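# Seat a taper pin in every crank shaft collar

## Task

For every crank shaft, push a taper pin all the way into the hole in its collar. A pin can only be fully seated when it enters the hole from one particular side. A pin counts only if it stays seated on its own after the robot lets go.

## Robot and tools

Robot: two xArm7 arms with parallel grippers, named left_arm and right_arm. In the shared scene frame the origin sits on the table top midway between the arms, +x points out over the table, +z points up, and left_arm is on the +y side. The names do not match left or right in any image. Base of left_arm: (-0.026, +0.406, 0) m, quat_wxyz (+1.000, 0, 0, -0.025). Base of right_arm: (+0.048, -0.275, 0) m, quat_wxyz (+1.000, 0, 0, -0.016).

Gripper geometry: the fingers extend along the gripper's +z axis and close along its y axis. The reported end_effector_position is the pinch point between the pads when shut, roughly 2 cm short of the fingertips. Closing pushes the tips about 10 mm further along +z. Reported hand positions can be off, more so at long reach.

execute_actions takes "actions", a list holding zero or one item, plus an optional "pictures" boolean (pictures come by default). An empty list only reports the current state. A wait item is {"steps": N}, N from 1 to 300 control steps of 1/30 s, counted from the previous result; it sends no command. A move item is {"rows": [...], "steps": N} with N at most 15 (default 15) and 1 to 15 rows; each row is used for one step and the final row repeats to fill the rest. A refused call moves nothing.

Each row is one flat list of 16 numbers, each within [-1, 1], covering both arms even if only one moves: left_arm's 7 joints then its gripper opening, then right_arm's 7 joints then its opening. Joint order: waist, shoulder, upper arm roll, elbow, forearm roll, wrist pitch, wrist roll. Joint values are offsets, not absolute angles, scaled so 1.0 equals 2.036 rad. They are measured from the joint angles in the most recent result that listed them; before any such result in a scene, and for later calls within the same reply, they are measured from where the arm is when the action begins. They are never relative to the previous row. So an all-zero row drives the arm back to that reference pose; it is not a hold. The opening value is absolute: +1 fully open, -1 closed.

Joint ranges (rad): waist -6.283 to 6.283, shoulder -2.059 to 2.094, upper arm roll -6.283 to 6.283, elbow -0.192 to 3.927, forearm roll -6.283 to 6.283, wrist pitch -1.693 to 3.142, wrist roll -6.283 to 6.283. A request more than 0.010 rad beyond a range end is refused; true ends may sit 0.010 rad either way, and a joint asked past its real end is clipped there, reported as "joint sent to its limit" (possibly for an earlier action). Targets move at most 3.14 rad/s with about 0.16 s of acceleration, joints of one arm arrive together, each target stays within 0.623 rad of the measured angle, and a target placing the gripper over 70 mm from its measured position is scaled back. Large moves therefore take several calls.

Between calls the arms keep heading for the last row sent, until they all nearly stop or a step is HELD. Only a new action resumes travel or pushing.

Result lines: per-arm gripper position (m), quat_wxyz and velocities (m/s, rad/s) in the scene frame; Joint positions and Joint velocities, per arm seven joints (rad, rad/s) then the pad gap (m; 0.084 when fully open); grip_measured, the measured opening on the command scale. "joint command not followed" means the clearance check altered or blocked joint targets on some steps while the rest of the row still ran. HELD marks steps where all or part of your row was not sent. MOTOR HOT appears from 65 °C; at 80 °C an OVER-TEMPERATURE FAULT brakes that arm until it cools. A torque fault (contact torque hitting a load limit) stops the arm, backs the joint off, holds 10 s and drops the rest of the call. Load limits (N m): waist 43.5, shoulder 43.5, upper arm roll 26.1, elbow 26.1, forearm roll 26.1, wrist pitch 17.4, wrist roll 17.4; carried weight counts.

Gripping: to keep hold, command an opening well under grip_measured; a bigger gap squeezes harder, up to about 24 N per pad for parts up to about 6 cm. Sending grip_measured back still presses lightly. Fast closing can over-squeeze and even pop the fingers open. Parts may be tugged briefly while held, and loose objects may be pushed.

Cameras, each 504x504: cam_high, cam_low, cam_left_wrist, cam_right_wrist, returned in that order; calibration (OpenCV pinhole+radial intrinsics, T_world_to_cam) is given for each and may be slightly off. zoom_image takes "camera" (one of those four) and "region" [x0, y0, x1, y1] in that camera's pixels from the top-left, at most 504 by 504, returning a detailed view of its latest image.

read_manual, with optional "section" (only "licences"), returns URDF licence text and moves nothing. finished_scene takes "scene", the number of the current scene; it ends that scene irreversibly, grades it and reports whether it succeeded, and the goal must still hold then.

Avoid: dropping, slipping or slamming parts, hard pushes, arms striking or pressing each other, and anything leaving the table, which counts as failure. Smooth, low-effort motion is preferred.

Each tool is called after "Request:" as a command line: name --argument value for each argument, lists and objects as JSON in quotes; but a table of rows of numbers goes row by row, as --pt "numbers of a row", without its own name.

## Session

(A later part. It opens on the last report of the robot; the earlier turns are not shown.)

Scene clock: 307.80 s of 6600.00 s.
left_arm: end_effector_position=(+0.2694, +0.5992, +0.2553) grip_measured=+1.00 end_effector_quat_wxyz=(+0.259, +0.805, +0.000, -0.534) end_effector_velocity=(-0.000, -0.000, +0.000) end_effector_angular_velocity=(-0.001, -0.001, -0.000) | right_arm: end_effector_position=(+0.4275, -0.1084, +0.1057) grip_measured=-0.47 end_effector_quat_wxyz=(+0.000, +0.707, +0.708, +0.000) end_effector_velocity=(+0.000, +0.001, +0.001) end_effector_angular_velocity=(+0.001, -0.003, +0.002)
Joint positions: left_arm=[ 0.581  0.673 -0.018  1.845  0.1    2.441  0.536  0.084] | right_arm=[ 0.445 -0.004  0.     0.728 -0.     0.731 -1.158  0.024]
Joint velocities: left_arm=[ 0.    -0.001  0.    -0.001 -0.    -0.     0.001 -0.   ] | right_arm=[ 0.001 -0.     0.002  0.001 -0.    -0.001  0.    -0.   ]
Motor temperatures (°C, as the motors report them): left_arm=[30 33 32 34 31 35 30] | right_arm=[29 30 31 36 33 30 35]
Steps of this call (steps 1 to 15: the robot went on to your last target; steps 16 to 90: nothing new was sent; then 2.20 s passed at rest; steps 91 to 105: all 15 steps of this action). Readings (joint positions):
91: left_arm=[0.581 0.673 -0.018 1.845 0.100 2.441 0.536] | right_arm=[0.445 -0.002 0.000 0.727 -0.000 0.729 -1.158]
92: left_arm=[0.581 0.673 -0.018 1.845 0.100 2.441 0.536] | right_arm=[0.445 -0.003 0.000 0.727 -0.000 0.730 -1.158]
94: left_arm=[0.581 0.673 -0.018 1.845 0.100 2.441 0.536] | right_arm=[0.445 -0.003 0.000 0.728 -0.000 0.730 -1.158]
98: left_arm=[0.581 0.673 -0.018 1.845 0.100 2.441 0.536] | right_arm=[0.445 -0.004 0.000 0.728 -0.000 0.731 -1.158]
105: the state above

Request:
execute_actions --actions '[{"rows": [[0,0,0,0,0,0,0,1, -0.0016,-0.0171,0,0.0191,0,0.0366,-0.0015,-0.6]], "steps": 15}]'

Request:
zoom_image --camera "cam_low" --region '[260, 150, 400, 290]'

Scene clock: 320.17 s of 6600.00 s.
left_arm: end_effector_position=(+0.2694, +0.5992, +0.2553) grip_measured=+1.00 end_effector_quat_wxyz=(+0.259, +0.805, +0.000, -0.534) end_effector_velocity=(-0.000, -0.000, +0.000) end_effector_angular_velocity=(-0.001, -0.000, +0.000) | right_arm: end_effector_position=(+0.4308, -0.1083, +0.1282) grip_measured=-0.47 end_effector_quat_wxyz=(-0.000, +0.707, +0.708, -0.001) end_effector_velocity=(+0.001, -0.000, +0.002) end_effector_angular_velocity=(+0.001, -0.001, -0.002)
Joint positions: left_arm=[ 0.581  0.673 -0.018  1.845  0.1    2.441  0.536  0.084] | right_arm=[ 0.442 -0.038  0.     0.765 -0.     0.805 -1.161  0.024]
Joint velocities: left_arm=[ 0.    -0.     0.    -0.    -0.001  0.001  0.    -0.   ] | right_arm=[-0.002 -0.002 -0.     0.004 -0.     0.004  0.    -0.   ]
Motor temperatures (°C, as the motors report them): left_arm=[30 33 32 34 31 35 30] | right_arm=[29 30 31 36 33 31 35]
Steps of this call (steps 1 to 15: the robot went on to your last target; steps 16 to 90: nothing new was sent; then 8.87 s passed at rest; steps 91 to 105: all 15 steps of this action). Readings (joint positions):
91: left_arm=[0.581 0.673 -0.018 1.845 0.100 2.441 0.536] | right_arm=[0.445 -0.004 0.000 0.728 -0.000 0.731 -1.158]
92: left_arm=[0.581 0.673 -0.018 1.845 0.100 2.441 0.536] | right_arm=[0.445 -0.006 0.000 0.731 -0.000 0.737 -1.159]
94: left_arm=[0.581 0.673 -0.018 1.845 0.100 2.441 0.536] | right_arm=[0.443 -0.020 0.001 0.746 -0.000 0.770 -1.160]
98: left_arm=[0.581 0.673 -0.018 1.845 0.100 2.441 0.536] | right_arm=[0.442 -0.036 0.000 0.762 -0.000 0.800 -1.161]
105: the state above
camera_calibration (this result's frames):
cam_left_wrist: T_world_to_cam=[[0.29023, -0.861466, 0.416705, 0.365725], [-0.447112, 0.262926, 0.854962, -0.185245], [-0.846083, -0.43445, -0.308863, 0.69837], [0, 0, 0, 1]] pos_world=[0.401909, 0.667172, 0.221678]
cam_right_wrist: T_world_to_cam=[[0.999834, -0.0000992799, 0.018219, -0.402599], [-0.000216516, -0.999979, 0.00643296, -0.0383698], [0.018218, -0.00643584, -0.999813, 0.253456], [0, 0, 0, 1]] pos_world=[0.397906, -0.0367778, 0.260991]

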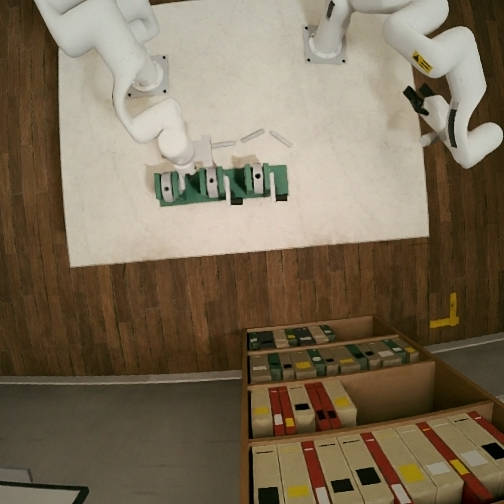

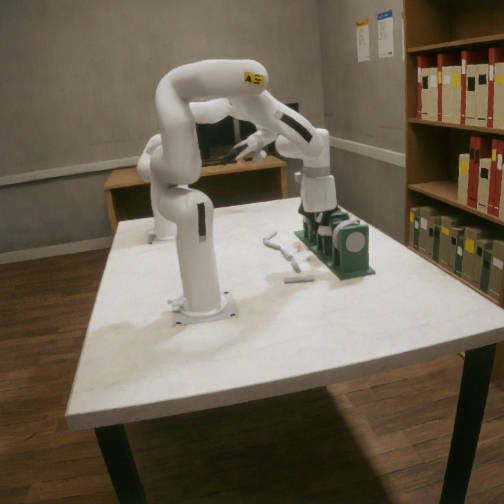

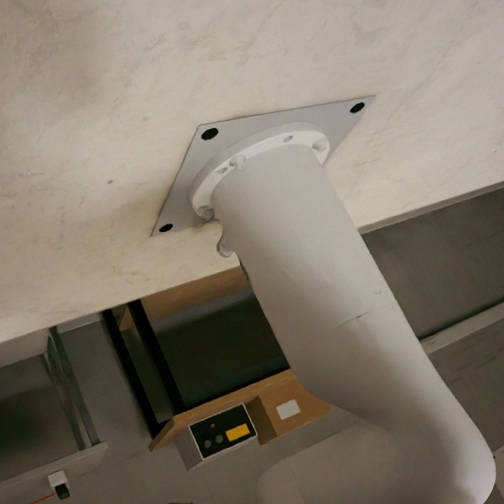

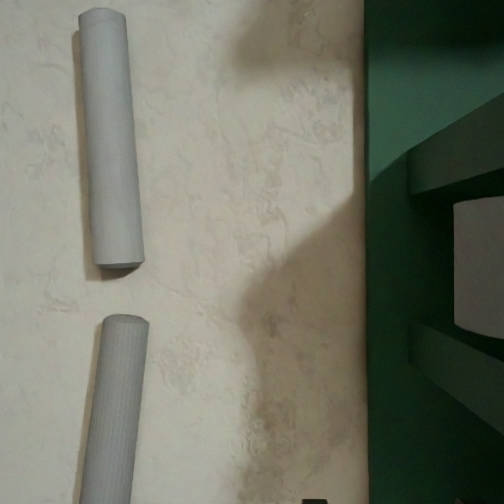

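Region (260, 150, 400, 290) of cam_low's 504x504 image, scaled by 3.600, with more detail than that image has.

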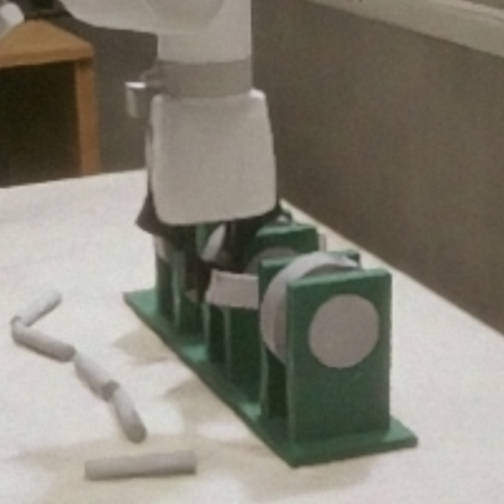

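Request:
execute_actions --actions '[{"rows": [[0,0,0,0,0,0,0,1, -0.0055,-0.0008,0,0.0325,0,0.0323,-0.0054,-0.6]], "steps": 15}]' --pictures false

Request:
execute_actions --actions '[{"rows": [[0,0,0,0,0,0,0,1, -0.0079,0.0151,0,0.0406,0,0.0255,-0.0079,-0.6]], "steps": 15}]'

Request:
zoom_image --camera "cam_low" --region '[260, 150, 400, 290]'

Scene clock: 340.90 s of 6600.00 s.
left_arm: end_effector_position=(+0.2694, +0.5992, +0.2553) grip_measured=+1.00 end_effector_quat_wxyz=(+0.259, +0.805, +0.000, -0.534) end_effector_velocity=(+0.000, -0.000, +0.000) end_effector_angular_velocity=(+0.001, -0.000, +0.001) | right_arm: end_effector_position=(+0.4452, -0.1081, +0.1509) grip_measured=-0.47 end_effector_quat_wxyz=(+0.001, +0.707, +0.707, +0.003) end_effector_velocity=(-0.014, -0.000, -0.015) end_effector_angular_velocity=(-0.015, +0.043, +0.007)
Joint positions: left_arm=[ 0.581  0.673 -0.018  1.845  0.1    2.441  0.536  0.084] | right_arm=[ 0.43  -0.041 -0.001  0.834 -0.001  0.869 -1.172  0.024]
Joint velocities: left_arm=[ 0.    -0.    -0.     0.    -0.001  0.    -0.001  0.   ] | right_arm=[ 0.003  0.015  0.007 -0.021  0.004  0.01   0.001 -0.   ]
Motor temperatures (°C, as the motors report them): left_arm=[30 33 32 34 31 35 30] | right_arm=[29 30 31 39 33 32 35]
Steps of this call (steps 1 to 15: the robot went on to your last target; steps 16 to 90: nothing new was sent; then 17.23 s passed at rest; steps 91 to 105: all 15 steps of this action). Readings (joint positions):
91: left_arm=[0.581 0.673 -0.018 1.845 0.100 2.441 0.536] | right_arm=[0.441 -0.038 0.000 0.767 -0.000 0.806 -1.161]
92: left_arm=[0.581 0.673 -0.018 1.845 0.100 2.441 0.536] | right_arm=[0.441 -0.038 0.001 0.772 -0.000 0.812 -1.163]
94: left_arm=[0.581 0.673 -0.018 1.845 0.100 2.441 0.536] | right_arm=[0.436 -0.038 0.002 0.799 0.000 0.844 -1.167]
98: left_arm=[0.581 0.673 -0.018 1.845 0.100 2.441 0.536] | right_arm=[0.430 -0.043 -0.002 0.832 -0.001 0.865 -1.172]
105: the state above

Scene clock: 341.40 s of 6600.00 s.
left_arm: end_effector_position=(+0.2694, +0.5992, +0.2553) grip_measured=+1.00 end_effector_quat_wxyz=(+0.259, +0.805, +0.000, -0.534) end_effector_velocity=(-0.000, -0.000, -0.001) end_effector_angular_velocity=(-0.001, +0.001, -0.000) | right_arm: end_effector_position=(+0.4641, -0.1083, +0.1652) grip_measured=-0.47 end_effector_quat_wxyz=(+0.002, +0.707, +0.707, +0.003) end_effector_velocity=(-0.003, -0.000, -0.000) end_effector_angular_velocity=(-0.003, +0.012, -0.001)
Joint positions: left_arm=[ 0.581  0.673 -0.018  1.845  0.1    2.441  0.536  0.084] | right_arm=[ 0.414 -0.009 -0.001  0.916 -0.001  0.918 -1.188  0.024]
Joint velocities: left_arm=[ 0.     0.001 -0.    -0.001 -0.    -0.001 -0.     0.   ] | right_arm=[-0.001 -0.001  0.002  0.002  0.002  0.015  0.002  0.   ]
Motor temperatures (°C, as the motors report them): left_arm=[30 33 32 34 31 35 30] | right_arm=[29 30 31 39 33 32 35]
Steps of this call (steps 1 to 15: all 15 steps of this action). Readings (joint positions):
1: left_arm=[0.581 0.673 -0.018 1.845 0.100 2.441 0.536] | right_arm=[0.430 -0.041 -0.000 0.834 -0.001 0.870 -1.172]
2: left_arm=[0.581 0.673 -0.018 1.845 0.100 2.441 0.536] | right_arm=[0.429 -0.038 0.000 0.838 -0.000 0.875 -1.174]
4: left_arm=[0.581 0.673 -0.018 1.845 0.100 2.441 0.536] | right_arm=[0.423 -0.024 0.002 0.868 -0.000 0.899 -1.180]
8: left_arm=[0.581 0.673 -0.018 1.845 0.100 2.441 0.536] | right_arm=[0.415 -0.011 -0.002 0.912 -0.001 0.910 -1.187]
15: the state above
camera_calibration (this result's frames):
cam_left_wrist: T_world_to_cam=[[0.29023, -0.861466, 0.416705, 0.365725], [-0.447112, 0.262925, 0.854962, -0.185245], [-0.846083, -0.43445, -0.308863, 0.69837], [0, 0, 0, 1]] pos_world=[0.401909, 0.667172, 0.221678]
cam_right_wrist: T_world_to_cam=[[0.999638, -0.00210774, 0.0268037, -0.438137], [-0.00220288, -0.999991, 0.00352047, -0.0372083], [0.026796, -0.00357824, -0.999635, 0.28619], [0, 0, 0, 1]] pos_world=[0.430228, -0.0371074, 0.29796]

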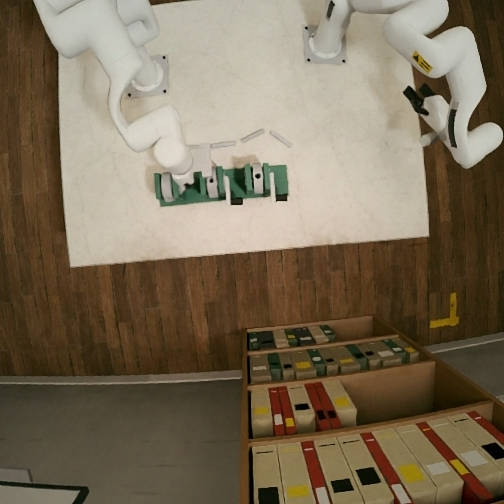

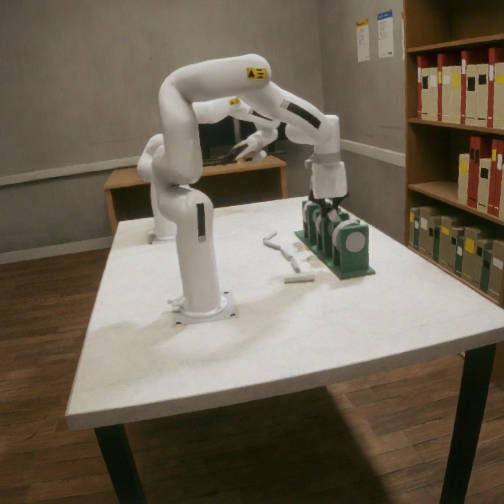

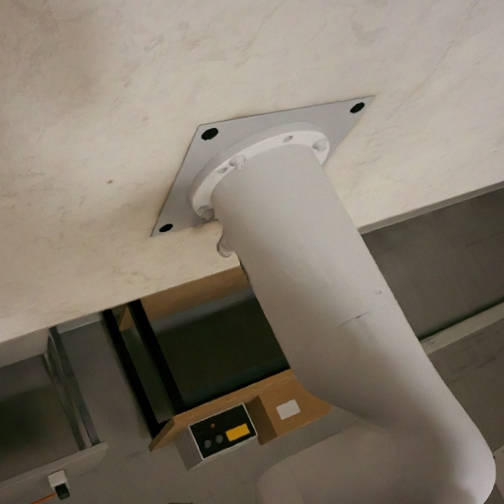

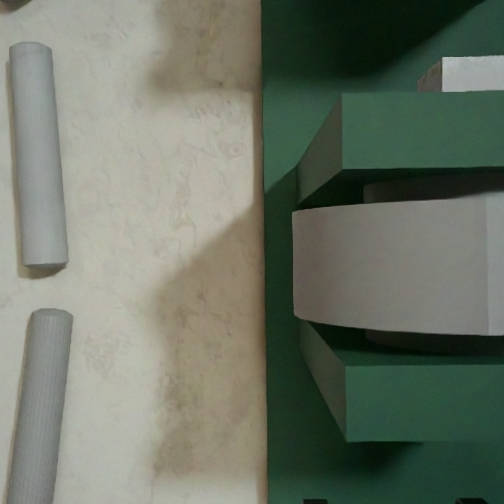

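Region (260, 150, 400, 290) of cam_low's 504x504 image, scaled by 3.600, with more detail than that image has.

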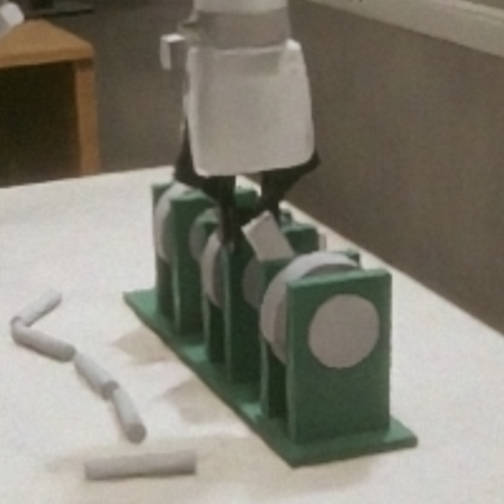

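Request:
execute_actions --actions '[{"rows": [[0,0,0,0,0,0,0,1, -0.0084,0.0272,0,0.0431,0,0.0194,-0.0088,-0.6]], "steps": 15}]' --pictures false

Request:
execute_actions --actions '[{"rows": [[0,0,0,0,0,0,0,1, -0.0086,0.0347,0,0.0428,0,0.0082,-0.0086,-0.6]], "steps": 15}]' --pictures false

Request:
execute_actions --actions '[{"rows": [[0,0,0,0,0,0,0,1, -0.0074,0.0351,0,0.0394,0,0.0043,-0.0074,-0.6]], "steps": 15}]'

Request:
zoom_image --camera "cam_low" --region '[260, 150, 400, 290]'

Scene clock: 357.27 s of 6600.00 s.
left_arm: end_effector_position=(+0.2694, +0.5992, +0.2553) grip_measured=+1.00 end_effector_quat_wxyz=(+0.259, +0.805, +0.000, -0.534) end_effector_velocity=(+0.000, +0.000, -0.000) end_effector_angular_velocity=(-0.000, -0.000, -0.000) | right_arm: end_effector_position=(+0.4846, -0.1082, +0.1729) grip_measured=-0.47 end_effector_quat_wxyz=(+0.001, +0.707, +0.707, +0.001) end_effector_velocity=(+0.003, -0.001, -0.000) end_effector_angular_velocity=(-0.000, -0.002, -0.003)
Joint positions: left_arm=[ 0.581  0.673 -0.018  1.845  0.1    2.441  0.536  0.084] | right_arm=[ 0.397  0.045 -0.001  1.004 -0.001  0.957 -1.206  0.024]
Joint velocities: left_arm=[-0.     0.     0.     0.     0.    -0.     0.001  0.   ] | right_arm=[-0.002  0.007 -0.002  0.008 -0.001 -0.001 -0.     0.   ]
Motor temperatures (°C, as the motors report them): left_arm=[30 33 32 34 31 35 30] | right_arm=[29 30 31 39 33 32 35]
Steps of this call (steps 1 to 15: the robot went on to your last target; steps 16 to 90: nothing new was sent; then 12.37 s passed at rest; steps 91 to 105: all 15 steps of this action). Readings (joint positions):
91: left_arm=[0.581 0.673 -0.018 1.845 0.100 2.441 0.536] | right_arm=[0.414 -0.010 -0.001 0.917 -0.001 0.922 -1.189]
92: left_arm=[0.581 0.673 -0.018 1.845 0.100 2.441 0.536] | right_arm=[0.413 -0.007 -0.000 0.922 -0.001 0.925 -1.190]
94: left_arm=[0.581 0.673 -0.018 1.845 0.100 2.441 0.536] | right_arm=[0.406 0.014 0.000 0.958 -0.001 0.943 -1.197]
98: left_arm=[0.581 0.673 -0.018 1.845 0.100 2.441 0.536] | right_arm=[0.398 0.040 -0.001 0.997 -0.001 0.955 -1.204]
105: the state above

Scene clock: 357.77 s of 6600.00 s.
left_arm: end_effector_position=(+0.2694, +0.5992, +0.2553) grip_measured=+1.00 end_effector_quat_wxyz=(+0.259, +0.805, +0.000, -0.534) end_effector_velocity=(-0.000, +0.000, -0.000) end_effector_angular_velocity=(+0.000, +0.001, +0.000) | right_arm: end_effector_position=(+0.5084, -0.1082, +0.1731) grip_measured=-0.47 end_effector_quat_wxyz=(+0.001, +0.707, +0.707, +0.001) end_effector_velocity=(+0.002, -0.000, -0.000) end_effector_angular_velocity=(-0.000, +0.001, -0.001)
Joint positions: left_arm=[ 0.581  0.673 -0.018  1.845  0.1    2.441  0.536  0.084] | right_arm=[ 0.38   0.115 -0.001  1.091 -0.001  0.974 -1.223  0.024]
Joint velocities: left_arm=[ 0.     0.001  0.     0.    -0.     0.    -0.001 -0.   ] | right_arm=[-0.002  0.006  0.     0.007 -0.     0.001 -0.001 -0.   ]
Motor temperatures (°C, as the motors report them): left_arm=[30 33 32 34 31 35 30] | right_arm=[29 30 31 39 33 32 35]
Steps of this call (steps 1 to 15: all 15 steps of this action). Readings (joint positions):
1: left_arm=[0.581 0.673 -0.018 1.845 0.100 2.441 0.536] | right_arm=[0.397 0.045 -0.001 1.005 -0.001 0.958 -1.206]
2: left_arm=[0.581 0.673 -0.018 1.845 0.100 2.441 0.536] | right_arm=[0.396 0.050 -0.000 1.010 -0.001 0.959 -1.208]
4: left_arm=[0.581 0.673 -0.018 1.845 0.100 2.441 0.536] | right_arm=[0.388 0.077 -0.001 1.047 -0.001 0.966 -1.215]
8: left_arm=[0.581 0.673 -0.018 1.845 0.100 2.441 0.536] | right_arm=[0.381 0.109 -0.001 1.084 -0.001 0.971 -1.222]
15: the state above

Scene clock: 358.27 s of 6600.00 s.
left_arm: end_effector_position=(+0.2694, +0.5992, +0.2553) grip_measured=+1.00 end_effector_quat_wxyz=(+0.259, +0.805, +0.000, -0.534) end_effector_velocity=(+0.000, +0.000, +0.000) end_effector_angular_velocity=(+0.001, -0.002, -0.000) | right_arm: end_effector_position=(+0.5293, -0.1082, +0.1674) grip_measured=-0.47 end_effector_quat_wxyz=(-0.000, +0.707, +0.708, -0.001) end_effector_velocity=(+0.002, +0.001, +0.000) end_effector_angular_velocity=(+0.001, -0.002, +0.001)
Joint positions: left_arm=[ 0.581  0.673 -0.018  1.845  0.1    2.441  0.536  0.084] | right_arm=[ 0.365  0.187 -0.     1.168 -0.001  0.984 -1.238  0.024]
Joint velocities: left_arm=[ 0.    -0.     0.     0.001  0.    -0.     0.001  0.   ] | right_arm=[-0.     0.006  0.001  0.009  0.     0.     0.    -0.   ]
Motor temperatures (°C, as the motors report them): left_arm=[30 33 32 34 31 35 30] | right_arm=[29 30 31 39 33 32 35]
Steps of this call (steps 1 to 15: all 15 steps of this action). Readings (joint positions):
1: left_arm=[0.581 0.673 -0.018 1.845 0.100 2.441 0.536] | right_arm=[0.380 0.115 -0.001 1.091 -0.001 0.974 -1.224]
2: left_arm=[0.581 0.673 -0.018 1.845 0.100 2.441 0.536] | right_arm=[0.379 0.120 -0.000 1.097 -0.001 0.976 -1.225]
4: left_arm=[0.581 0.673 -0.018 1.845 0.100 2.441 0.536] | right_arm=[0.372 0.150 -0.000 1.130 -0.001 0.979 -1.231]
8: left_arm=[0.581 0.673 -0.018 1.845 0.100 2.441 0.536] | right_arm=[0.366 0.181 -0.000 1.161 -0.000 0.982 -1.237]
15: the state above
camera_calibration (this result's frames):
cam_left_wrist: T_world_to_cam=[[0.29023, -0.861466, 0.416705, 0.365725], [-0.447113, 0.262925, 0.854962, -0.185244], [-0.846083, -0.43445, -0.308863, 0.69837], [0, 0, 0, 1]] pos_world=[0.401909, 0.667172, 0.221678]
cam_right_wrist: T_world_to_cam=[[0.999847, 0.0000967541, 0.0175018, -0.501624], [-0.00002271, -0.999977, 0.00682548, -0.0386623], [0.0175021, -0.00682483, -0.999824, 0.291238], [0, 0, 0, 1]] pos_world=[0.496449, -0.0366252, 0.30023]

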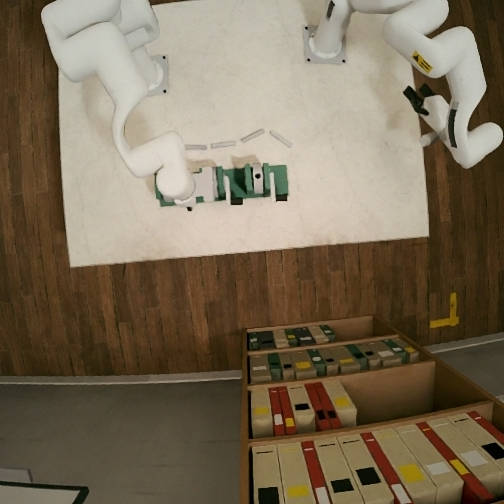

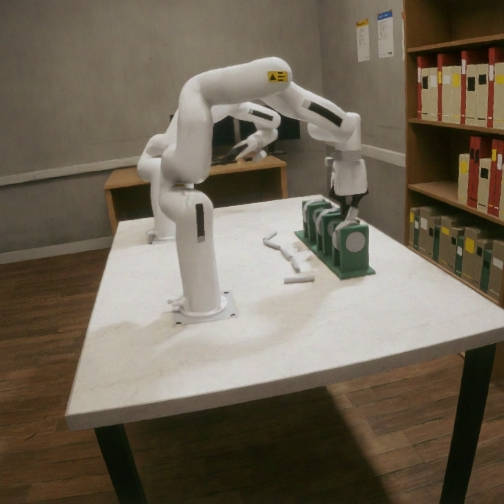

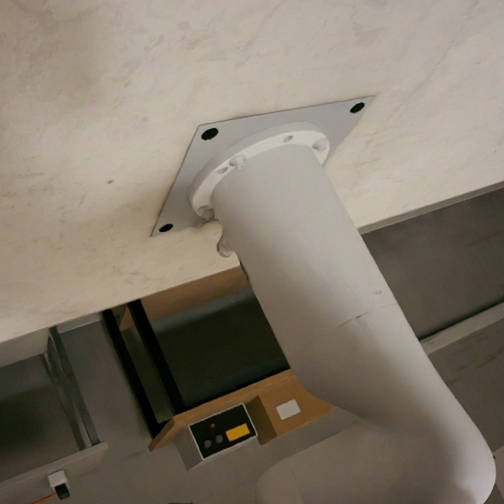

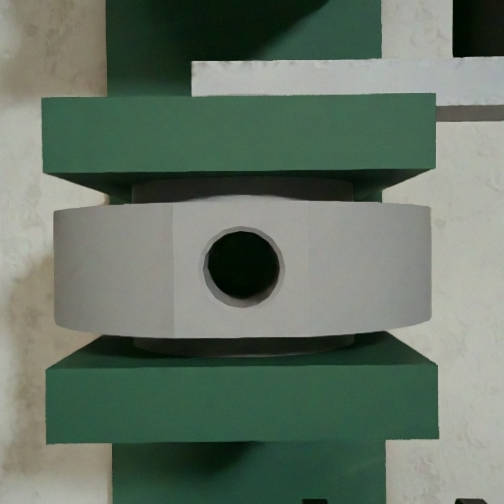

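Region (260, 150, 400, 290) of cam_low's 504x504 image, scaled by 3.600, with more detail than that image has.

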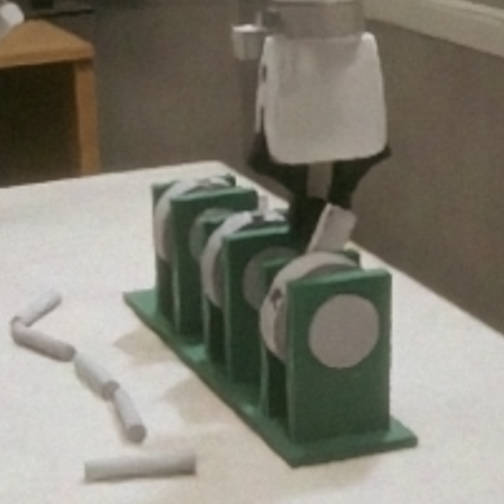

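Request:
execute_actions --actions '[{"rows": [[0,0,0,0,0,0,0,1, -0.0062,0.0386,0,0.0290,0,-0.0111,-0.0061,-0.6]], "steps": 15}]' --pictures false

Request:
execute_actions --actions '[{"rows": [[0,0,0,0,0,0,0,1, -0.0034,0.0330,0,0.0104,0,-0.0226,-0.0034,-0.6]], "steps": 15}]' --pictures false

Request:
execute_actions --actions '[{"rows": [[0,0,0,0,0,0,0,1, -0.0012,0.0235,0,-0.0026,0,-0.0261,-0.0012,-0.6]], "steps": 15}]'

Request:
zoom_image --camera "cam_low" --region '[260, 150, 400, 290]'

Scene clock: 374.37 s of 6600.00 s.
left_arm: end_effector_position=(+0.2694, +0.5992, +0.2553) grip_measured=+1.00 end_effector_quat_wxyz=(+0.259, +0.805, +0.000, -0.534) end_effector_velocity=(-0.000, +0.000, -0.000) end_effector_angular_velocity=(+0.001, +0.000, -0.000) | right_arm: end_effector_position=(+0.5502, -0.1082, +0.1529) grip_measured=-0.47 end_effector_quat_wxyz=(+0.001, +0.707, +0.707, +0.001) end_effector_velocity=(+0.002, -0.000, -0.003) end_effector_angular_velocity=(-0.000, +0.001, -0.002)
Joint positions: left_arm=[ 0.581  0.673 -0.018  1.845  0.1    2.441  0.536  0.084] | right_arm=[ 0.352  0.263 -0.     1.227 -0.001  0.962 -1.251  0.024]
Joint velocities: left_arm=[ 0.    -0.001 -0.    -0.001  0.001 -0.001 -0.001  0.   ] | right_arm=[-0.     0.009 -0.001  0.004  0.    -0.003  0.001  0.   ]
Motor temperatures (°C, as the motors report them): left_arm=[30 33 32 34 31 35 30] | right_arm=[29 31 31 43 33 32 35]
Steps of this call (steps 1 to 15: the robot went on to your last target; steps 16 to 90: nothing new was sent; then 12.60 s passed at rest; steps 91 to 105: all 15 steps of this action). Readings (joint positions):
91: left_arm=[0.581 0.673 -0.018 1.845 0.100 2.441 0.536] | right_arm=[0.365 0.186 -0.001 1.169 -0.001 0.983 -1.239]
92: left_arm=[0.581 0.673 -0.018 1.845 0.100 2.441 0.536] | right_arm=[0.364 0.191 -0.000 1.173 -0.001 0.982 -1.240]
94: left_arm=[0.581 0.673 -0.018 1.845 0.100 2.441 0.536] | right_arm=[0.358 0.223 -0.001 1.198 -0.001 0.973 -1.245]
98: left_arm=[0.581 0.673 -0.018 1.845 0.100 2.441 0.536] | right_arm=[0.353 0.257 -0.000 1.222 -0.001 0.963 -1.250]
105: the state above

Scene clock: 374.87 s of 6600.00 s.
left_arm: end_effector_position=(+0.2694, +0.5992, +0.2553) grip_measured=+1.00 end_effector_quat_wxyz=(+0.259, +0.805, +0.000, -0.534) end_effector_velocity=(+0.000, +0.000, +0.001) end_effector_angular_velocity=(-0.000, -0.002, +0.000) | right_arm: end_effector_position=(+0.5632, -0.1081, +0.1306) grip_measured=-0.47 end_effector_quat_wxyz=(+0.002, +0.707, +0.707, +0.002) end_effector_velocity=(-0.000, +0.000, -0.005) end_effector_angular_velocity=(-0.001, +0.005, +0.002)
Joint positions: left_arm=[ 0.581  0.673 -0.018  1.845  0.1    2.441  0.536  0.084] | right_arm=[ 0.345  0.329 -0.001  1.249 -0.001  0.915 -1.258  0.024]
Joint velocities: left_arm=[ 0.    -0.001  0.     0.002 -0.001  0.001  0.001 -0.   ] | right_arm=[-0.     0.009  0.001 -0.     0.    -0.004 -0.001  0.   ]
Motor temperatures (°C, as the motors report them): left_arm=[30 33 32 34 31 35 30] | right_arm=[29 31 31 43 33 32 35]
Steps of this call (steps 1 to 15: all 15 steps of this action). Readings (joint positions):
1: left_arm=[0.581 0.673 -0.018 1.845 0.100 2.441 0.536] | right_arm=[0.352 0.264 -0.000 1.227 -0.001 0.961 -1.251]
2: left_arm=[0.581 0.673 -0.018 1.845 0.100 2.441 0.536] | right_arm=[0.352 0.269 -0.000 1.229 -0.001 0.957 -1.251]
4: left_arm=[0.581 0.673 -0.018 1.845 0.100 2.441 0.536] | right_arm=[0.348 0.298 -0.001 1.240 -0.001 0.936 -1.254]
8: left_arm=[0.581 0.673 -0.018 1.845 0.100 2.441 0.536] | right_arm=[0.346 0.324 -0.001 1.248 -0.001 0.918 -1.257]
15: the state above

Scene clock: 375.37 s of 6600.00 s.
left_arm: end_effector_position=(+0.2694, +0.5992, +0.2553) grip_measured=+1.00 end_effector_quat_wxyz=(+0.259, +0.805, +0.000, -0.534) end_effector_velocity=(+0.000, +0.000, +0.000) end_effector_angular_velocity=(+0.001, -0.002, -0.000) | right_arm: end_effector_position=(+0.5678, -0.1080, +0.1074) grip_measured=-0.47 end_effector_quat_wxyz=(+0.002, +0.707, +0.707, +0.003) end_effector_velocity=(-0.001, -0.001, -0.004) end_effector_angular_velocity=(-0.002, +0.005, +0.001)
Joint positions: left_arm=[ 0.581  0.673 -0.018  1.845  0.1    2.441  0.536  0.084] | right_arm=[ 0.343  0.376 -0.001  1.245 -0.001  0.862 -1.26   0.024]
Joint velocities: left_arm=[-0.    -0.     0.     0.001 -0.    -0.001  0.    -0.   ] | right_arm=[-0.001  0.008  0.    -0.001 -0.    -0.003 -0.001  0.   ]
Motor temperatures (°C, as the motors report them): left_arm=[30 33 32 34 31 35 30] | right_arm=[29 31 31 43 33 32 35]
Steps of this call (steps 1 to 15: all 15 steps of this action). Readings (joint positions):
1: left_arm=[0.581 0.673 -0.018 1.845 0.100 2.441 0.536] | right_arm=[0.345 0.329 -0.001 1.249 -0.001 0.914 -1.258]
2: left_arm=[0.581 0.673 -0.018 1.845 0.100 2.441 0.536] | right_arm=[0.345 0.333 -0.001 1.249 -0.001 0.909 -1.258]
4: left_arm=[0.581 0.673 -0.018 1.845 0.100 2.441 0.536] | right_arm=[0.344 0.355 -0.001 1.247 -0.001 0.884 -1.259]
8: left_arm=[0.581 0.673 -0.018 1.845 0.100 2.441 0.536] | right_arm=[0.343 0.373 -0.001 1.245 -0.001 0.865 -1.260]
15: the state above
camera_calibration (this result's frames):
cam_left_wrist: T_world_to_cam=[[0.29023, -0.861466, 0.416705, 0.365725], [-0.447112, 0.262925, 0.854962, -0.185244], [-0.846083, -0.43445, -0.308863, 0.69837], [0, 0, 0, 1]] pos_world=[0.401909, 0.667172, 0.221678]
cam_right_wrist: T_world_to_cam=[[0.999643, -0.000829775, 0.0267139, -0.540108], [-0.000943058, -0.999991, 0.00422828, -0.0372851], [0.0267101, -0.00425196, -0.999634, 0.225581], [0, 0, 0, 1]] pos_world=[0.533855, -0.0367737, 0.240085]

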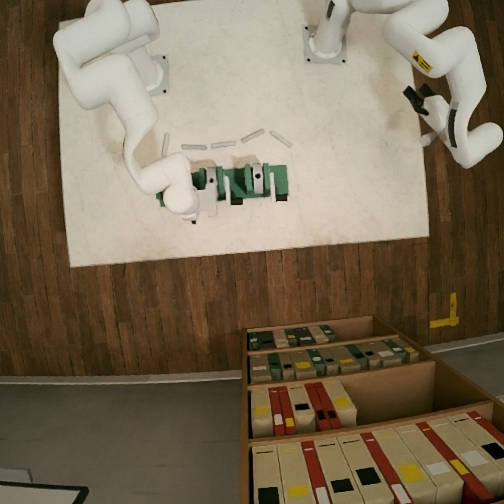

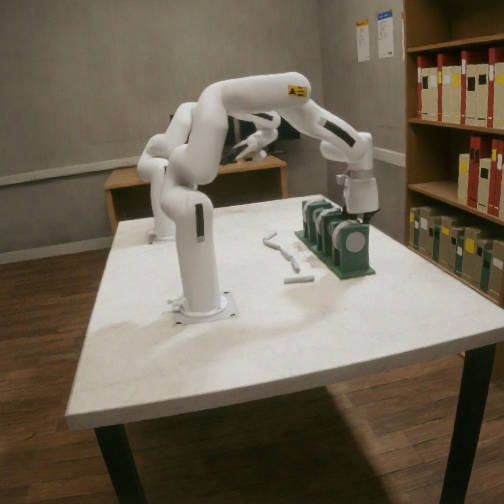

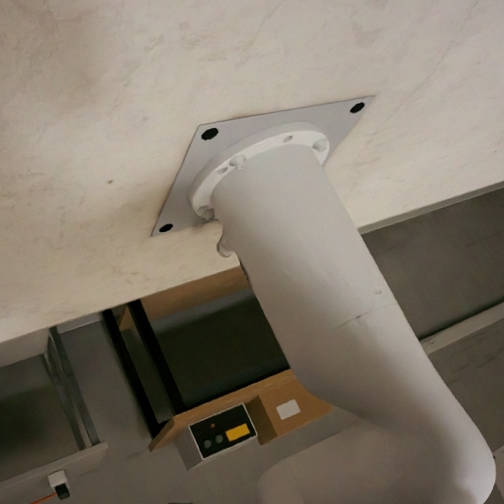

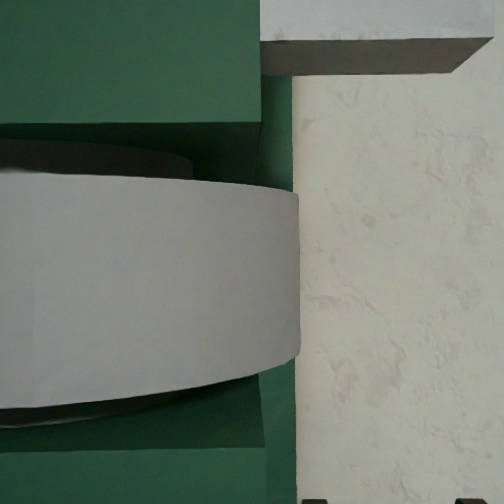

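Region (260, 150, 400, 290) of cam_low's 504x504 image, scaled by 3.600, with more detail than that image has.

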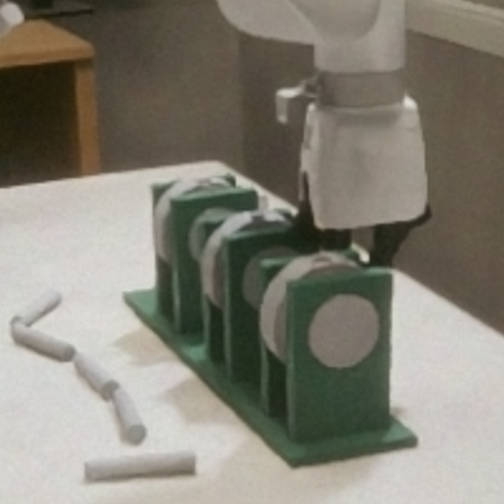

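Request:
execute_actions --actions '[{"rows": [[0,0,0,0,0,0,0,1, 0,0,0,0,0,0,0,-0.2],[0,0,0,0,0,0,0,1, 0,0,0,0,0,0,0,0.0],[0,0,0,0,0,0,0,1, 0,0,0,0,0,0,0,0.2],[0,0,0,0,0,0,0,1, 0,0,0,0,0,0,0,0.2],[0,0,0,0,0,0,0,1, 0,0,0,0,0,0,0,0.2],[0,0,0,0,0,0,0,1, 0,-0.0505,0,0.0526,0,0.1065,0,0.2]], "steps": 15}]' --pictures false

Request:
execute_actions --actions '[{"steps": 10}]' --pictures false

Scene clock: 395.03 s of 6600.00 s.
left_arm: end_effector_position=(+0.2694, +0.5992, +0.2553) grip_measured=+1.00 end_effector_quat_wxyz=(+0.259, +0.805, +0.000, -0.534) end_effector_velocity=(-0.000, -0.000, +0.000) end_effector_angular_velocity=(+0.000, +0.001, +0.000) | right_arm: end_effector_position=(+0.5705, -0.1074, +0.1899) grip_measured=+0.19 end_effector_quat_wxyz=(+0.004, +0.707, +0.707, +0.007) end_effector_velocity=(-0.043, -0.013, +0.019) end_effector_angular_velocity=(-0.048, +0.148, +0.001)
Joint positions: left_arm=[ 0.581  0.673 -0.018  1.845  0.1    2.441  0.536  0.084] | right_arm=[ 0.343  0.275 -0.001  1.35  -0.001  1.059 -1.26   0.052]
Joint velocities: left_arm=[ 0.    -0.    -0.    -0.001 -0.     0.001 -0.001 -0.   ] | right_arm=[ 0.002 -0.049  0.     0.026  0.     0.231 -0.    -0.   ]
Motor temperatures (°C, as the motors report them): left_arm=[30 33 32 34 31 35 30] | right_arm=[29 31 31 39 33 32 35]
Steps of this call (steps 1 to 15: the robot went on to your last target; steps 16 to 90: nothing new was sent; then 16.17 s passed at rest; steps 91 to 105: all 15 steps of this action). Readings (joint positions):
91: left_arm=[0.581 0.673 -0.018 1.845 0.100 2.441 0.536] | right_arm=[0.343 0.377 -0.001 1.244 -0.001 0.862 -1.260]
92: left_arm=[0.581 0.673 -0.018 1.845 0.100 2.441 0.536] | right_arm=[0.343 0.377 -0.001 1.244 -0.001 0.862 -1.260]
94: left_arm=[0.581 0.673 -0.018 1.845 0.100 2.441 0.536] | right_arm=[0.342 0.376 -0.002 1.245 -0.001 0.862 -1.260]
98: left_arm=[0.581 0.673 -0.018 1.845 0.100 2.441 0.536] | right_arm=[0.343 0.368 -0.001 1.253 -0.001 0.888 -1.260]
105: the state above

Scene clock: 395.37 s of 6600.00 s.
left_arm: end_effector_position=(+0.2694, +0.5992, +0.2553) grip_measured=+1.00 end_effector_quat_wxyz=(+0.259, +0.805, +0.000, -0.534) end_effector_velocity=(+0.000, -0.000, +0.000) end_effector_angular_velocity=(-0.001, -0.002, +0.000) | right_arm: end_effector_position=(+0.5661, -0.1086, +0.1893) grip_measured=+0.19 end_effector_quat_wxyz=(+0.000, +0.707, +0.707, -0.001) end_effector_velocity=(+0.002, +0.001, +0.006) end_effector_angular_velocity=(+0.004, -0.009, -0.002)
Joint positions: left_arm=[ 0.581  0.673 -0.018  1.845  0.1    2.441  0.536  0.084] | right_arm=[ 0.343  0.274 -0.001  1.351 -0.001  1.078 -1.26   0.052]
Joint velocities: left_arm=[ 0.    -0.001 -0.     0.001 -0.001  0.     0.001 -0.   ] | right_arm=[-0.001 -0.005  0.001  0.008  0.     0.003  0.002 -0.   ]
Motor temperatures (°C, as the motors report them): left_arm=[30 33 32 34 31 35 30] | right_arm=[29 31 31 39 33 32 35]
Steps of this call (steps 1 to 10: the robot went on to your last target). Readings (joint positions):
1: left_arm=[0.581 0.673 -0.018 1.845 0.100 2.441 0.536] | right_arm=[0.343 0.274 -0.001 1.350 -0.001 1.065 -1.260]
2: left_arm=[0.581 0.673 -0.018 1.845 0.100 2.441 0.536] | right_arm=[0.343 0.275 -0.001 1.349 -0.001 1.070 -1.260]
4: left_arm=[0.581 0.673 -0.018 1.845 0.100 2.441 0.536] | right_arm=[0.343 0.276 -0.001 1.347 -0.001 1.075 -1.260]
8: left_arm=[0.581 0.673 -0.018 1.845 0.100 2.441 0.536] | right_arm=[0.343 0.274 -0.001 1.350 -0.001 1.078 -1.260]
10: the state above

Request:
execute_actions --actions '[{"rows": [[0,0,0,0,0,0,0,1, 0.1142,0.1040,0,0.1528,0,0.0483,0.1143,0.2]], "steps": 15}]' --pictures false

Request:
execute_actions --actions '[{"steps": 10}]'

Request:
zoom_image --camera "cam_high" --region '[140, 120, 300, 220]'

Scene clock: 399.90 s of 6600.00 s.
left_arm: end_effector_position=(+0.2694, +0.5992, +0.2553) grip_measured=+1.00 end_effector_quat_wxyz=(+0.259, +0.805, +0.000, -0.534) end_effector_velocity=(-0.000, -0.000, +0.000) end_effector_angular_velocity=(-0.000, -0.001, -0.000) | right_arm: end_effector_position=(+0.5653, +0.0356, +0.1896) grip_measured=+0.19 end_effector_quat_wxyz=(-0.000, +0.705, +0.709, -0.001) end_effector_velocity=(+0.031, -0.009, +0.010) end_effector_angular_velocity=(-0.024, -0.035, -0.121)
Joint positions: left_arm=[ 0.581  0.673 -0.018  1.845  0.1    2.441  0.536  0.084] | right_arm=[ 0.57   0.479  0.002  1.651 -0.001  1.174 -1.035  0.052]
Joint velocities: left_arm=[ 0.    -0.001  0.    -0.001 -0.    -0.     0.     0.   ] | right_arm=[ 0.032  0.06  -0.073  0.116 -0.005  0.039  0.09   0.   ]
Motor temperatures (°C, as the motors report them): left_arm=[30 33 32 34 31 35 30] | right_arm=[29 31 31 39 33 32 35]
Steps of this call (steps 1 to 30: the robot went on to your last target; steps 31 to 90: nothing new was sent; then 1.03 s passed at rest; steps 91 to 105: all 15 steps of this action). Readings (joint positions):
91: left_arm=[0.581 0.673 -0.018 1.845 0.100 2.441 0.536] | right_arm=[0.343 0.273 -0.001 1.352 -0.001 1.079 -1.259]
92: left_arm=[0.581 0.673 -0.018 1.845 0.100 2.441 0.536] | right_arm=[0.347 0.277 -0.002 1.358 -0.001 1.082 -1.254]
94: left_arm=[0.581 0.673 -0.018 1.845 0.100 2.441 0.536] | right_arm=[0.377 0.307 -0.008 1.404 -0.001 1.096 -1.220]
98: left_arm=[0.581 0.673 -0.018 1.845 0.100 2.441 0.536] | right_arm=[0.477 0.395 0.001 1.530 -0.001 1.135 -1.126]
105: the state above

Scene clock: 400.23 s of 6600.00 s.
left_arm: end_effector_position=(+0.2694, +0.5992, +0.2553) grip_measured=+1.00 end_effector_quat_wxyz=(+0.259, +0.805, +0.000, -0.534) end_effector_velocity=(+0.000, +0.000, +0.000) end_effector_angular_velocity=(-0.001, -0.002, -0.001) | right_arm: end_effector_position=(+0.5666, +0.0373, +0.1903) grip_measured=+0.19 end_effector_quat_wxyz=(+0.001, +0.707, +0.707, -0.000) end_effector_velocity=(-0.002, +0.004, -0.001) end_effector_angular_velocity=(+0.001, +0.002, +0.003)
Joint positions: left_arm=[ 0.581  0.673 -0.018  1.845  0.1    2.441  0.536  0.084] | right_arm=[ 0.575  0.485 -0.001  1.661 -0.001  1.177 -1.028  0.052]
Joint velocities: left_arm=[-0.     0.     0.     0.002  0.     0.001  0.002  0.   ] | right_arm=[0.005 0.004 0.003 0.003 0.    0.    0.004 0.   ]
Motor temperatures (°C, as the motors report them): left_arm=[30 33 32 34 31 35 30] | right_arm=[29 31 31 39 33 32 35]
Steps of this call (steps 1 to 10: the robot went on to your last target). Readings (joint positions):
1: left_arm=[0.581 0.673 -0.018 1.845 0.100 2.441 0.536] | right_arm=[0.571 0.481 -0.000 1.654 -0.001 1.175 -1.033]
2: left_arm=[0.581 0.673 -0.018 1.845 0.100 2.441 0.536] | right_arm=[0.571 0.482 -0.002 1.657 -0.001 1.175 -1.031]
4: left_arm=[0.581 0.673 -0.018 1.845 0.100 2.441 0.536] | right_arm=[0.572 0.483 -0.003 1.659 -0.001 1.176 -1.029]
8: left_arm=[0.581 0.673 -0.018 1.845 0.100 2.441 0.536] | right_arm=[0.574 0.484 -0.001 1.661 -0.001 1.177 -1.028]
10: the state above
camera_calibration (this result's frames):
cam_left_wrist: T_world_to_cam=[[0.29023, -0.861466, 0.416705, 0.365725], [-0.447113, 0.262926, 0.854962, -0.185244], [-0.846083, -0.43445, -0.308864, 0.69837], [0, 0, 0, 1]] pos_world=[0.401909, 0.667172, 0.221678]
cam_right_wrist: T_world_to_cam=[[0.999787, -0.00193367, 0.0205416, -0.539817], [-0.00206984, -0.999976, 0.00660976, 0.107879], [0.0205284, -0.00665087, -0.999767, 0.31272], [0, 0, 0, 1]] pos_world=[0.533506, 0.108912, 0.323022]

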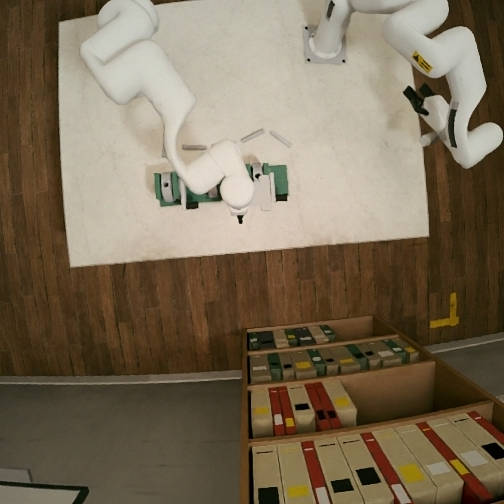

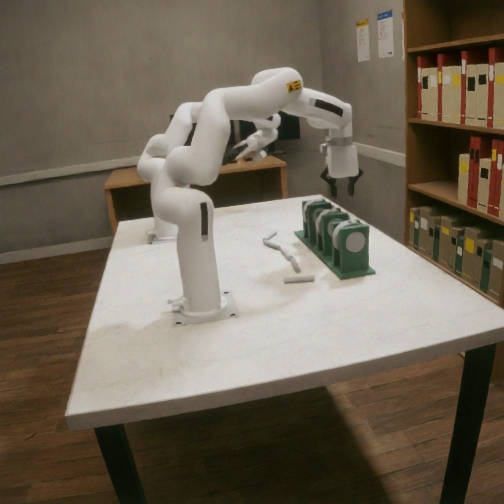

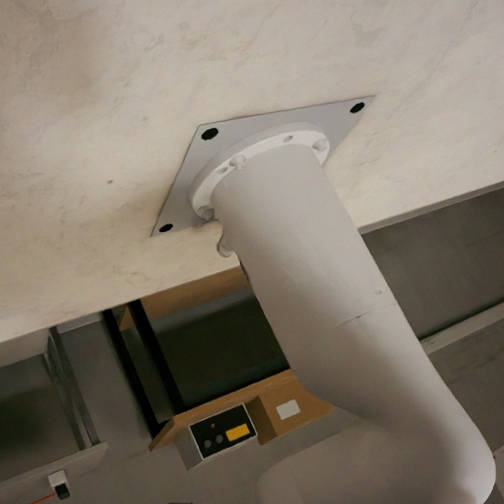

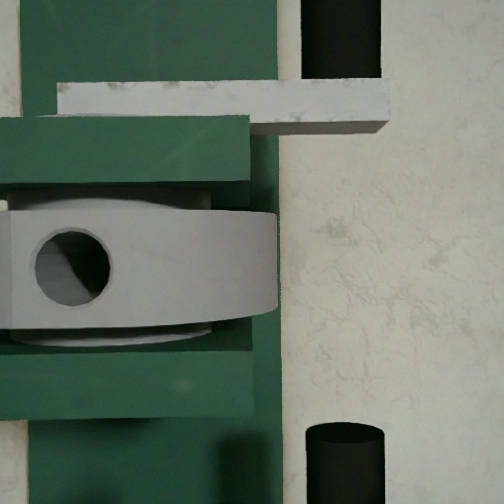

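Region (140, 120, 300, 220) of cam_high's 504x504 image, scaled by 3.150, with more detail than that image has; it fills the top 315 rows of this view, and the rest is white.

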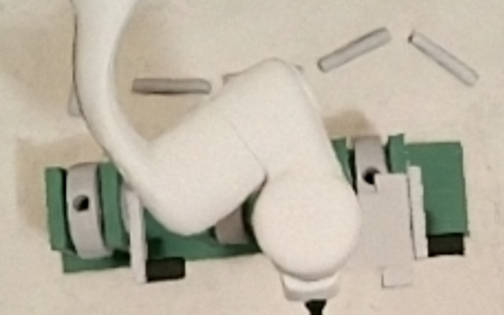

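Request:
execute_actions --actions '[{"rows": [[0,0,0,0,0,0,0,1, -0.0008,0.0171,0,-0.0309,0,-0.0485,-0.0007,0.2]], "steps": 12}]' --pictures false

Request:
execute_actions --actions '[{"rows": [[0,0,0,0,0,0,0,1, 0,0.0255,0,-0.0257,0,-0.0513,0,0.2]], "steps": 15}]' --pictures false

Request:
execute_actions --actions '[{"rows": [[0,0,0,0,0,0,0,1, 0,0,0,0,0,0,0,0.0],[0,0,0,0,0,0,0,1, 0,0,0,0,0,0,0,-0.1],[0,0,0,0,0,0,0,1, 0,0,0,0,0,0,0,-0.2],[0,0,0,0,0,0,0,1, 0,0,0,0,0,0,0,-0.3],[0,0,0,0,0,0,0,1, 0,0,0,0,0,0,0,-0.4],[0,0,0,0,0,0,0,1, 0,0,0,0,0,0,0,-0.5],[0,0,0,0,0,0,0,1, 0,0,0,0,0,0,0,-0.55]], "steps": 15}]'

Scene clock: 414.20 s of 6600.00 s.
left_arm: end_effector_position=(+0.2694, +0.5992, +0.2553) grip_measured=+1.00 end_effector_quat_wxyz=(+0.259, +0.805, +0.000, -0.534) end_effector_velocity=(-0.000, +0.000, -0.000) end_effector_angular_velocity=(+0.000, +0.001, -0.000) | right_arm: end_effector_position=(+0.5681, +0.0372, +0.1519) grip_measured=+0.19 end_effector_quat_wxyz=(+0.001, +0.707, +0.707, +0.001) end_effector_velocity=(+0.012, +0.008, +0.018) end_effector_angular_velocity=(+0.033, -0.052, +0.002)
Joint positions: left_arm=[ 0.581  0.673 -0.018  1.845  0.1    2.441  0.536  0.084] | right_arm=[ 0.573  0.519 -0.001  1.601 -0.001  1.08  -1.029  0.052]
Joint velocities: left_arm=[-0.     0.    -0.     0.     0.001  0.    -0.     0.   ] | right_arm=[-0.    -0.018  0.002  0.011  0.    -0.032 -0.001  0.   ]
Motor temperatures (°C, as the motors report them): left_arm=[30 33 32 34 31 35 30] | right_arm=[29 31 31 38 33 31 35]
Steps of this call (steps 1 to 30: the robot went on to your last target; steps 31 to 90: nothing new was sent; then 10.57 s passed at rest; steps 91 to 102: all 12 steps of this action). Readings (joint positions):
91: left_arm=[0.581 0.673 -0.018 1.845 0.100 2.441 0.536] | right_arm=[0.575 0.486 -0.001 1.662 -0.001 1.176 -1.027]
92: left_arm=[0.581 0.673 -0.018 1.845 0.100 2.441 0.536] | right_arm=[0.575 0.487 -0.001 1.659 -0.001 1.169 -1.027]
94: left_arm=[0.581 0.673 -0.018 1.845 0.100 2.441 0.536] | right_arm=[0.574 0.497 -0.001 1.638 -0.001 1.130 -1.028]
98: left_arm=[0.581 0.673 -0.018 1.845 0.100 2.441 0.536] | right_arm=[0.573 0.521 -0.001 1.600 -0.001 1.090 -1.029]
102: the state above

Scene clock: 414.70 s of 6600.00 s.
left_arm: end_effector_position=(+0.2694, +0.5992, +0.2553) grip_measured=+1.00 end_effector_quat_wxyz=(+0.259, +0.805, +0.000, -0.534) end_effector_velocity=(+0.000, +0.000, -0.000) end_effector_angular_velocity=(+0.001, -0.002, -0.000) | right_arm: end_effector_position=(+0.5690, +0.0377, +0.1087) grip_measured=+0.19 end_effector_quat_wxyz=(+0.001, +0.707, +0.707, +0.002) end_effector_velocity=(-0.005, -0.004, -0.014) end_effector_angular_velocity=(-0.012, +0.019, -0.001)
Joint positions: left_arm=[ 0.581  0.673 -0.018  1.845  0.1    2.441  0.536  0.084] | right_arm=[ 0.573  0.569 -0.001  1.551 -0.001  0.977 -1.029  0.052]
Joint velocities: left_arm=[-0.    -0.    -0.     0.001 -0.    -0.001 -0.001  0.   ] | right_arm=[ 0.     0.013 -0.001 -0.017 -0.    -0.007  0.    -0.   ]
Motor temperatures (°C, as the motors report them): left_arm=[30 33 32 34 31 35 30] | right_arm=[29 31 31 38 33 31 35]
Steps of this call (steps 1 to 15: all 15 steps of this action). Readings (joint positions):
1: left_arm=[0.581 0.673 -0.018 1.845 0.100 2.441 0.536] | right_arm=[0.573 0.518 -0.001 1.601 -0.001 1.079 -1.029]
2: left_arm=[0.581 0.673 -0.018 1.845 0.100 2.441 0.536] | right_arm=[0.573 0.520 -0.001 1.599 -0.001 1.072 -1.029]
4: left_arm=[0.581 0.673 -0.018 1.845 0.100 2.441 0.536] | right_arm=[0.573 0.536 -0.001 1.583 -0.001 1.031 -1.029]
8: left_arm=[0.581 0.673 -0.018 1.845 0.100 2.441 0.536] | right_arm=[0.573 0.570 -0.001 1.548 -0.001 0.989 -1.029]
15: the state above

Scene clock: 415.20 s of 6600.00 s.
left_arm: end_effector_position=(+0.2694, +0.5992, +0.2553) grip_measured=+1.00 end_effector_quat_wxyz=(+0.259, +0.805, +0.000, -0.534) end_effector_velocity=(-0.000, -0.000, +0.000) end_effector_angular_velocity=(-0.000, +0.001, +0.000) | right_arm: end_effector_position=(+0.5673, +0.0377, +0.1073) grip_measured=-0.47 end_effector_quat_wxyz=(+0.000, +0.707, +0.707, +0.000) end_effector_velocity=(+0.001, +0.000, +0.001) end_effector_angular_velocity=(+0.001, -0.003, -0.002)
Joint positions: left_arm=[ 0.581  0.673 -0.018  1.845  0.1    2.441  0.536  0.084] | right_arm=[ 0.574  0.569 -0.     1.548 -0.001  0.979 -1.029  0.024]
Joint velocities: left_arm=[-0.    -0.001  0.    -0.001 -0.     0.    -0.001  0.   ] | right_arm=[ 0.    -0.001 -0.     0.001 -0.001 -0.001  0.003 -0.   ]
Motor temperatures (°C, as the motors report them): left_arm=[30 33 32 34 31 35 30] | right_arm=[29 31 31 38 33 31 35]
Steps of this call (steps 1 to 15: all 15 steps of this action). Readings (joint positions):
1: left_arm=[0.581 0.673 -0.018 1.845 0.100 2.441 0.536] | right_arm=[0.573 0.569 -0.001 1.550 -0.001 0.976 -1.029]
2: left_arm=[0.581 0.673 -0.018 1.845 0.100 2.441 0.536] | right_arm=[0.573 0.569 -0.001 1.550 -0.001 0.977 -1.029]
4: left_arm=[0.581 0.673 -0.018 1.845 0.100 2.441 0.536] | right_arm=[0.573 0.569 -0.001 1.550 -0.001 0.977 -1.029]
8: left_arm=[0.581 0.673 -0.018 1.845 0.100 2.441 0.536] | right_arm=[0.574 0.569 0.000 1.548 -0.001 0.979 -1.029]
15: the state above
camera_calibration (this result's frames):
cam_left_wrist: T_world_to_cam=[[0.29023, -0.861466, 0.416705, 0.365725], [-0.447113, 0.262926, 0.854962, -0.185244], [-0.846083, -0.43445, -0.308864, 0.69837], [0, 0, 0, 1]] pos_world=[0.401909, 0.667171, 0.221678]
cam_right_wrist: T_world_to_cam=[[0.999787, -0.000779428, 0.020634, -0.538852], [-0.000897025, -0.999983, 0.00569055, 0.108253], [0.0206292, -0.00570784, -0.999771, 0.229638], [0, 0, 0, 1]] pos_world=[0.534097, 0.109142, 0.240088]

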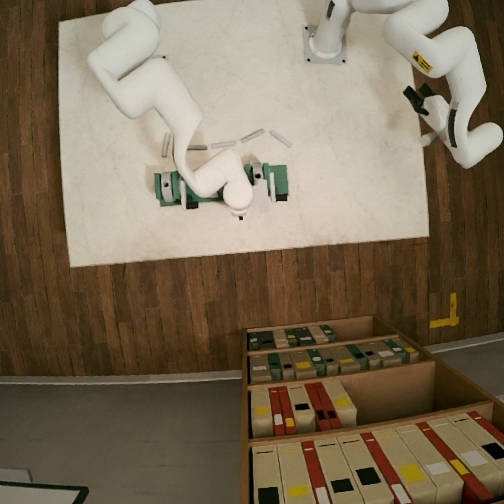

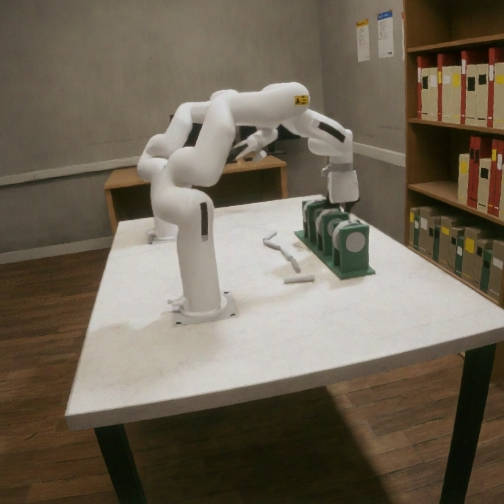

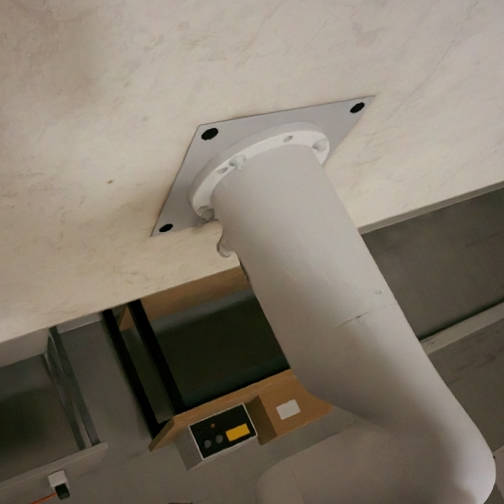

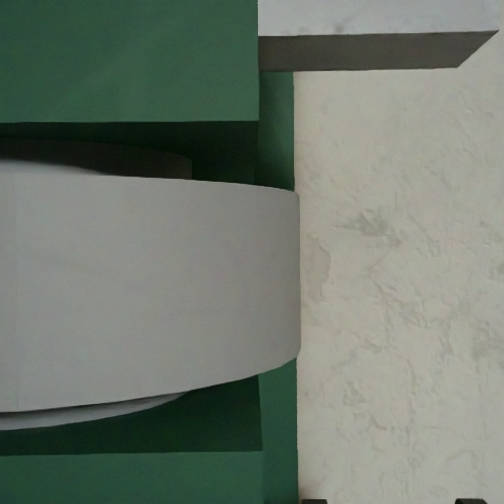

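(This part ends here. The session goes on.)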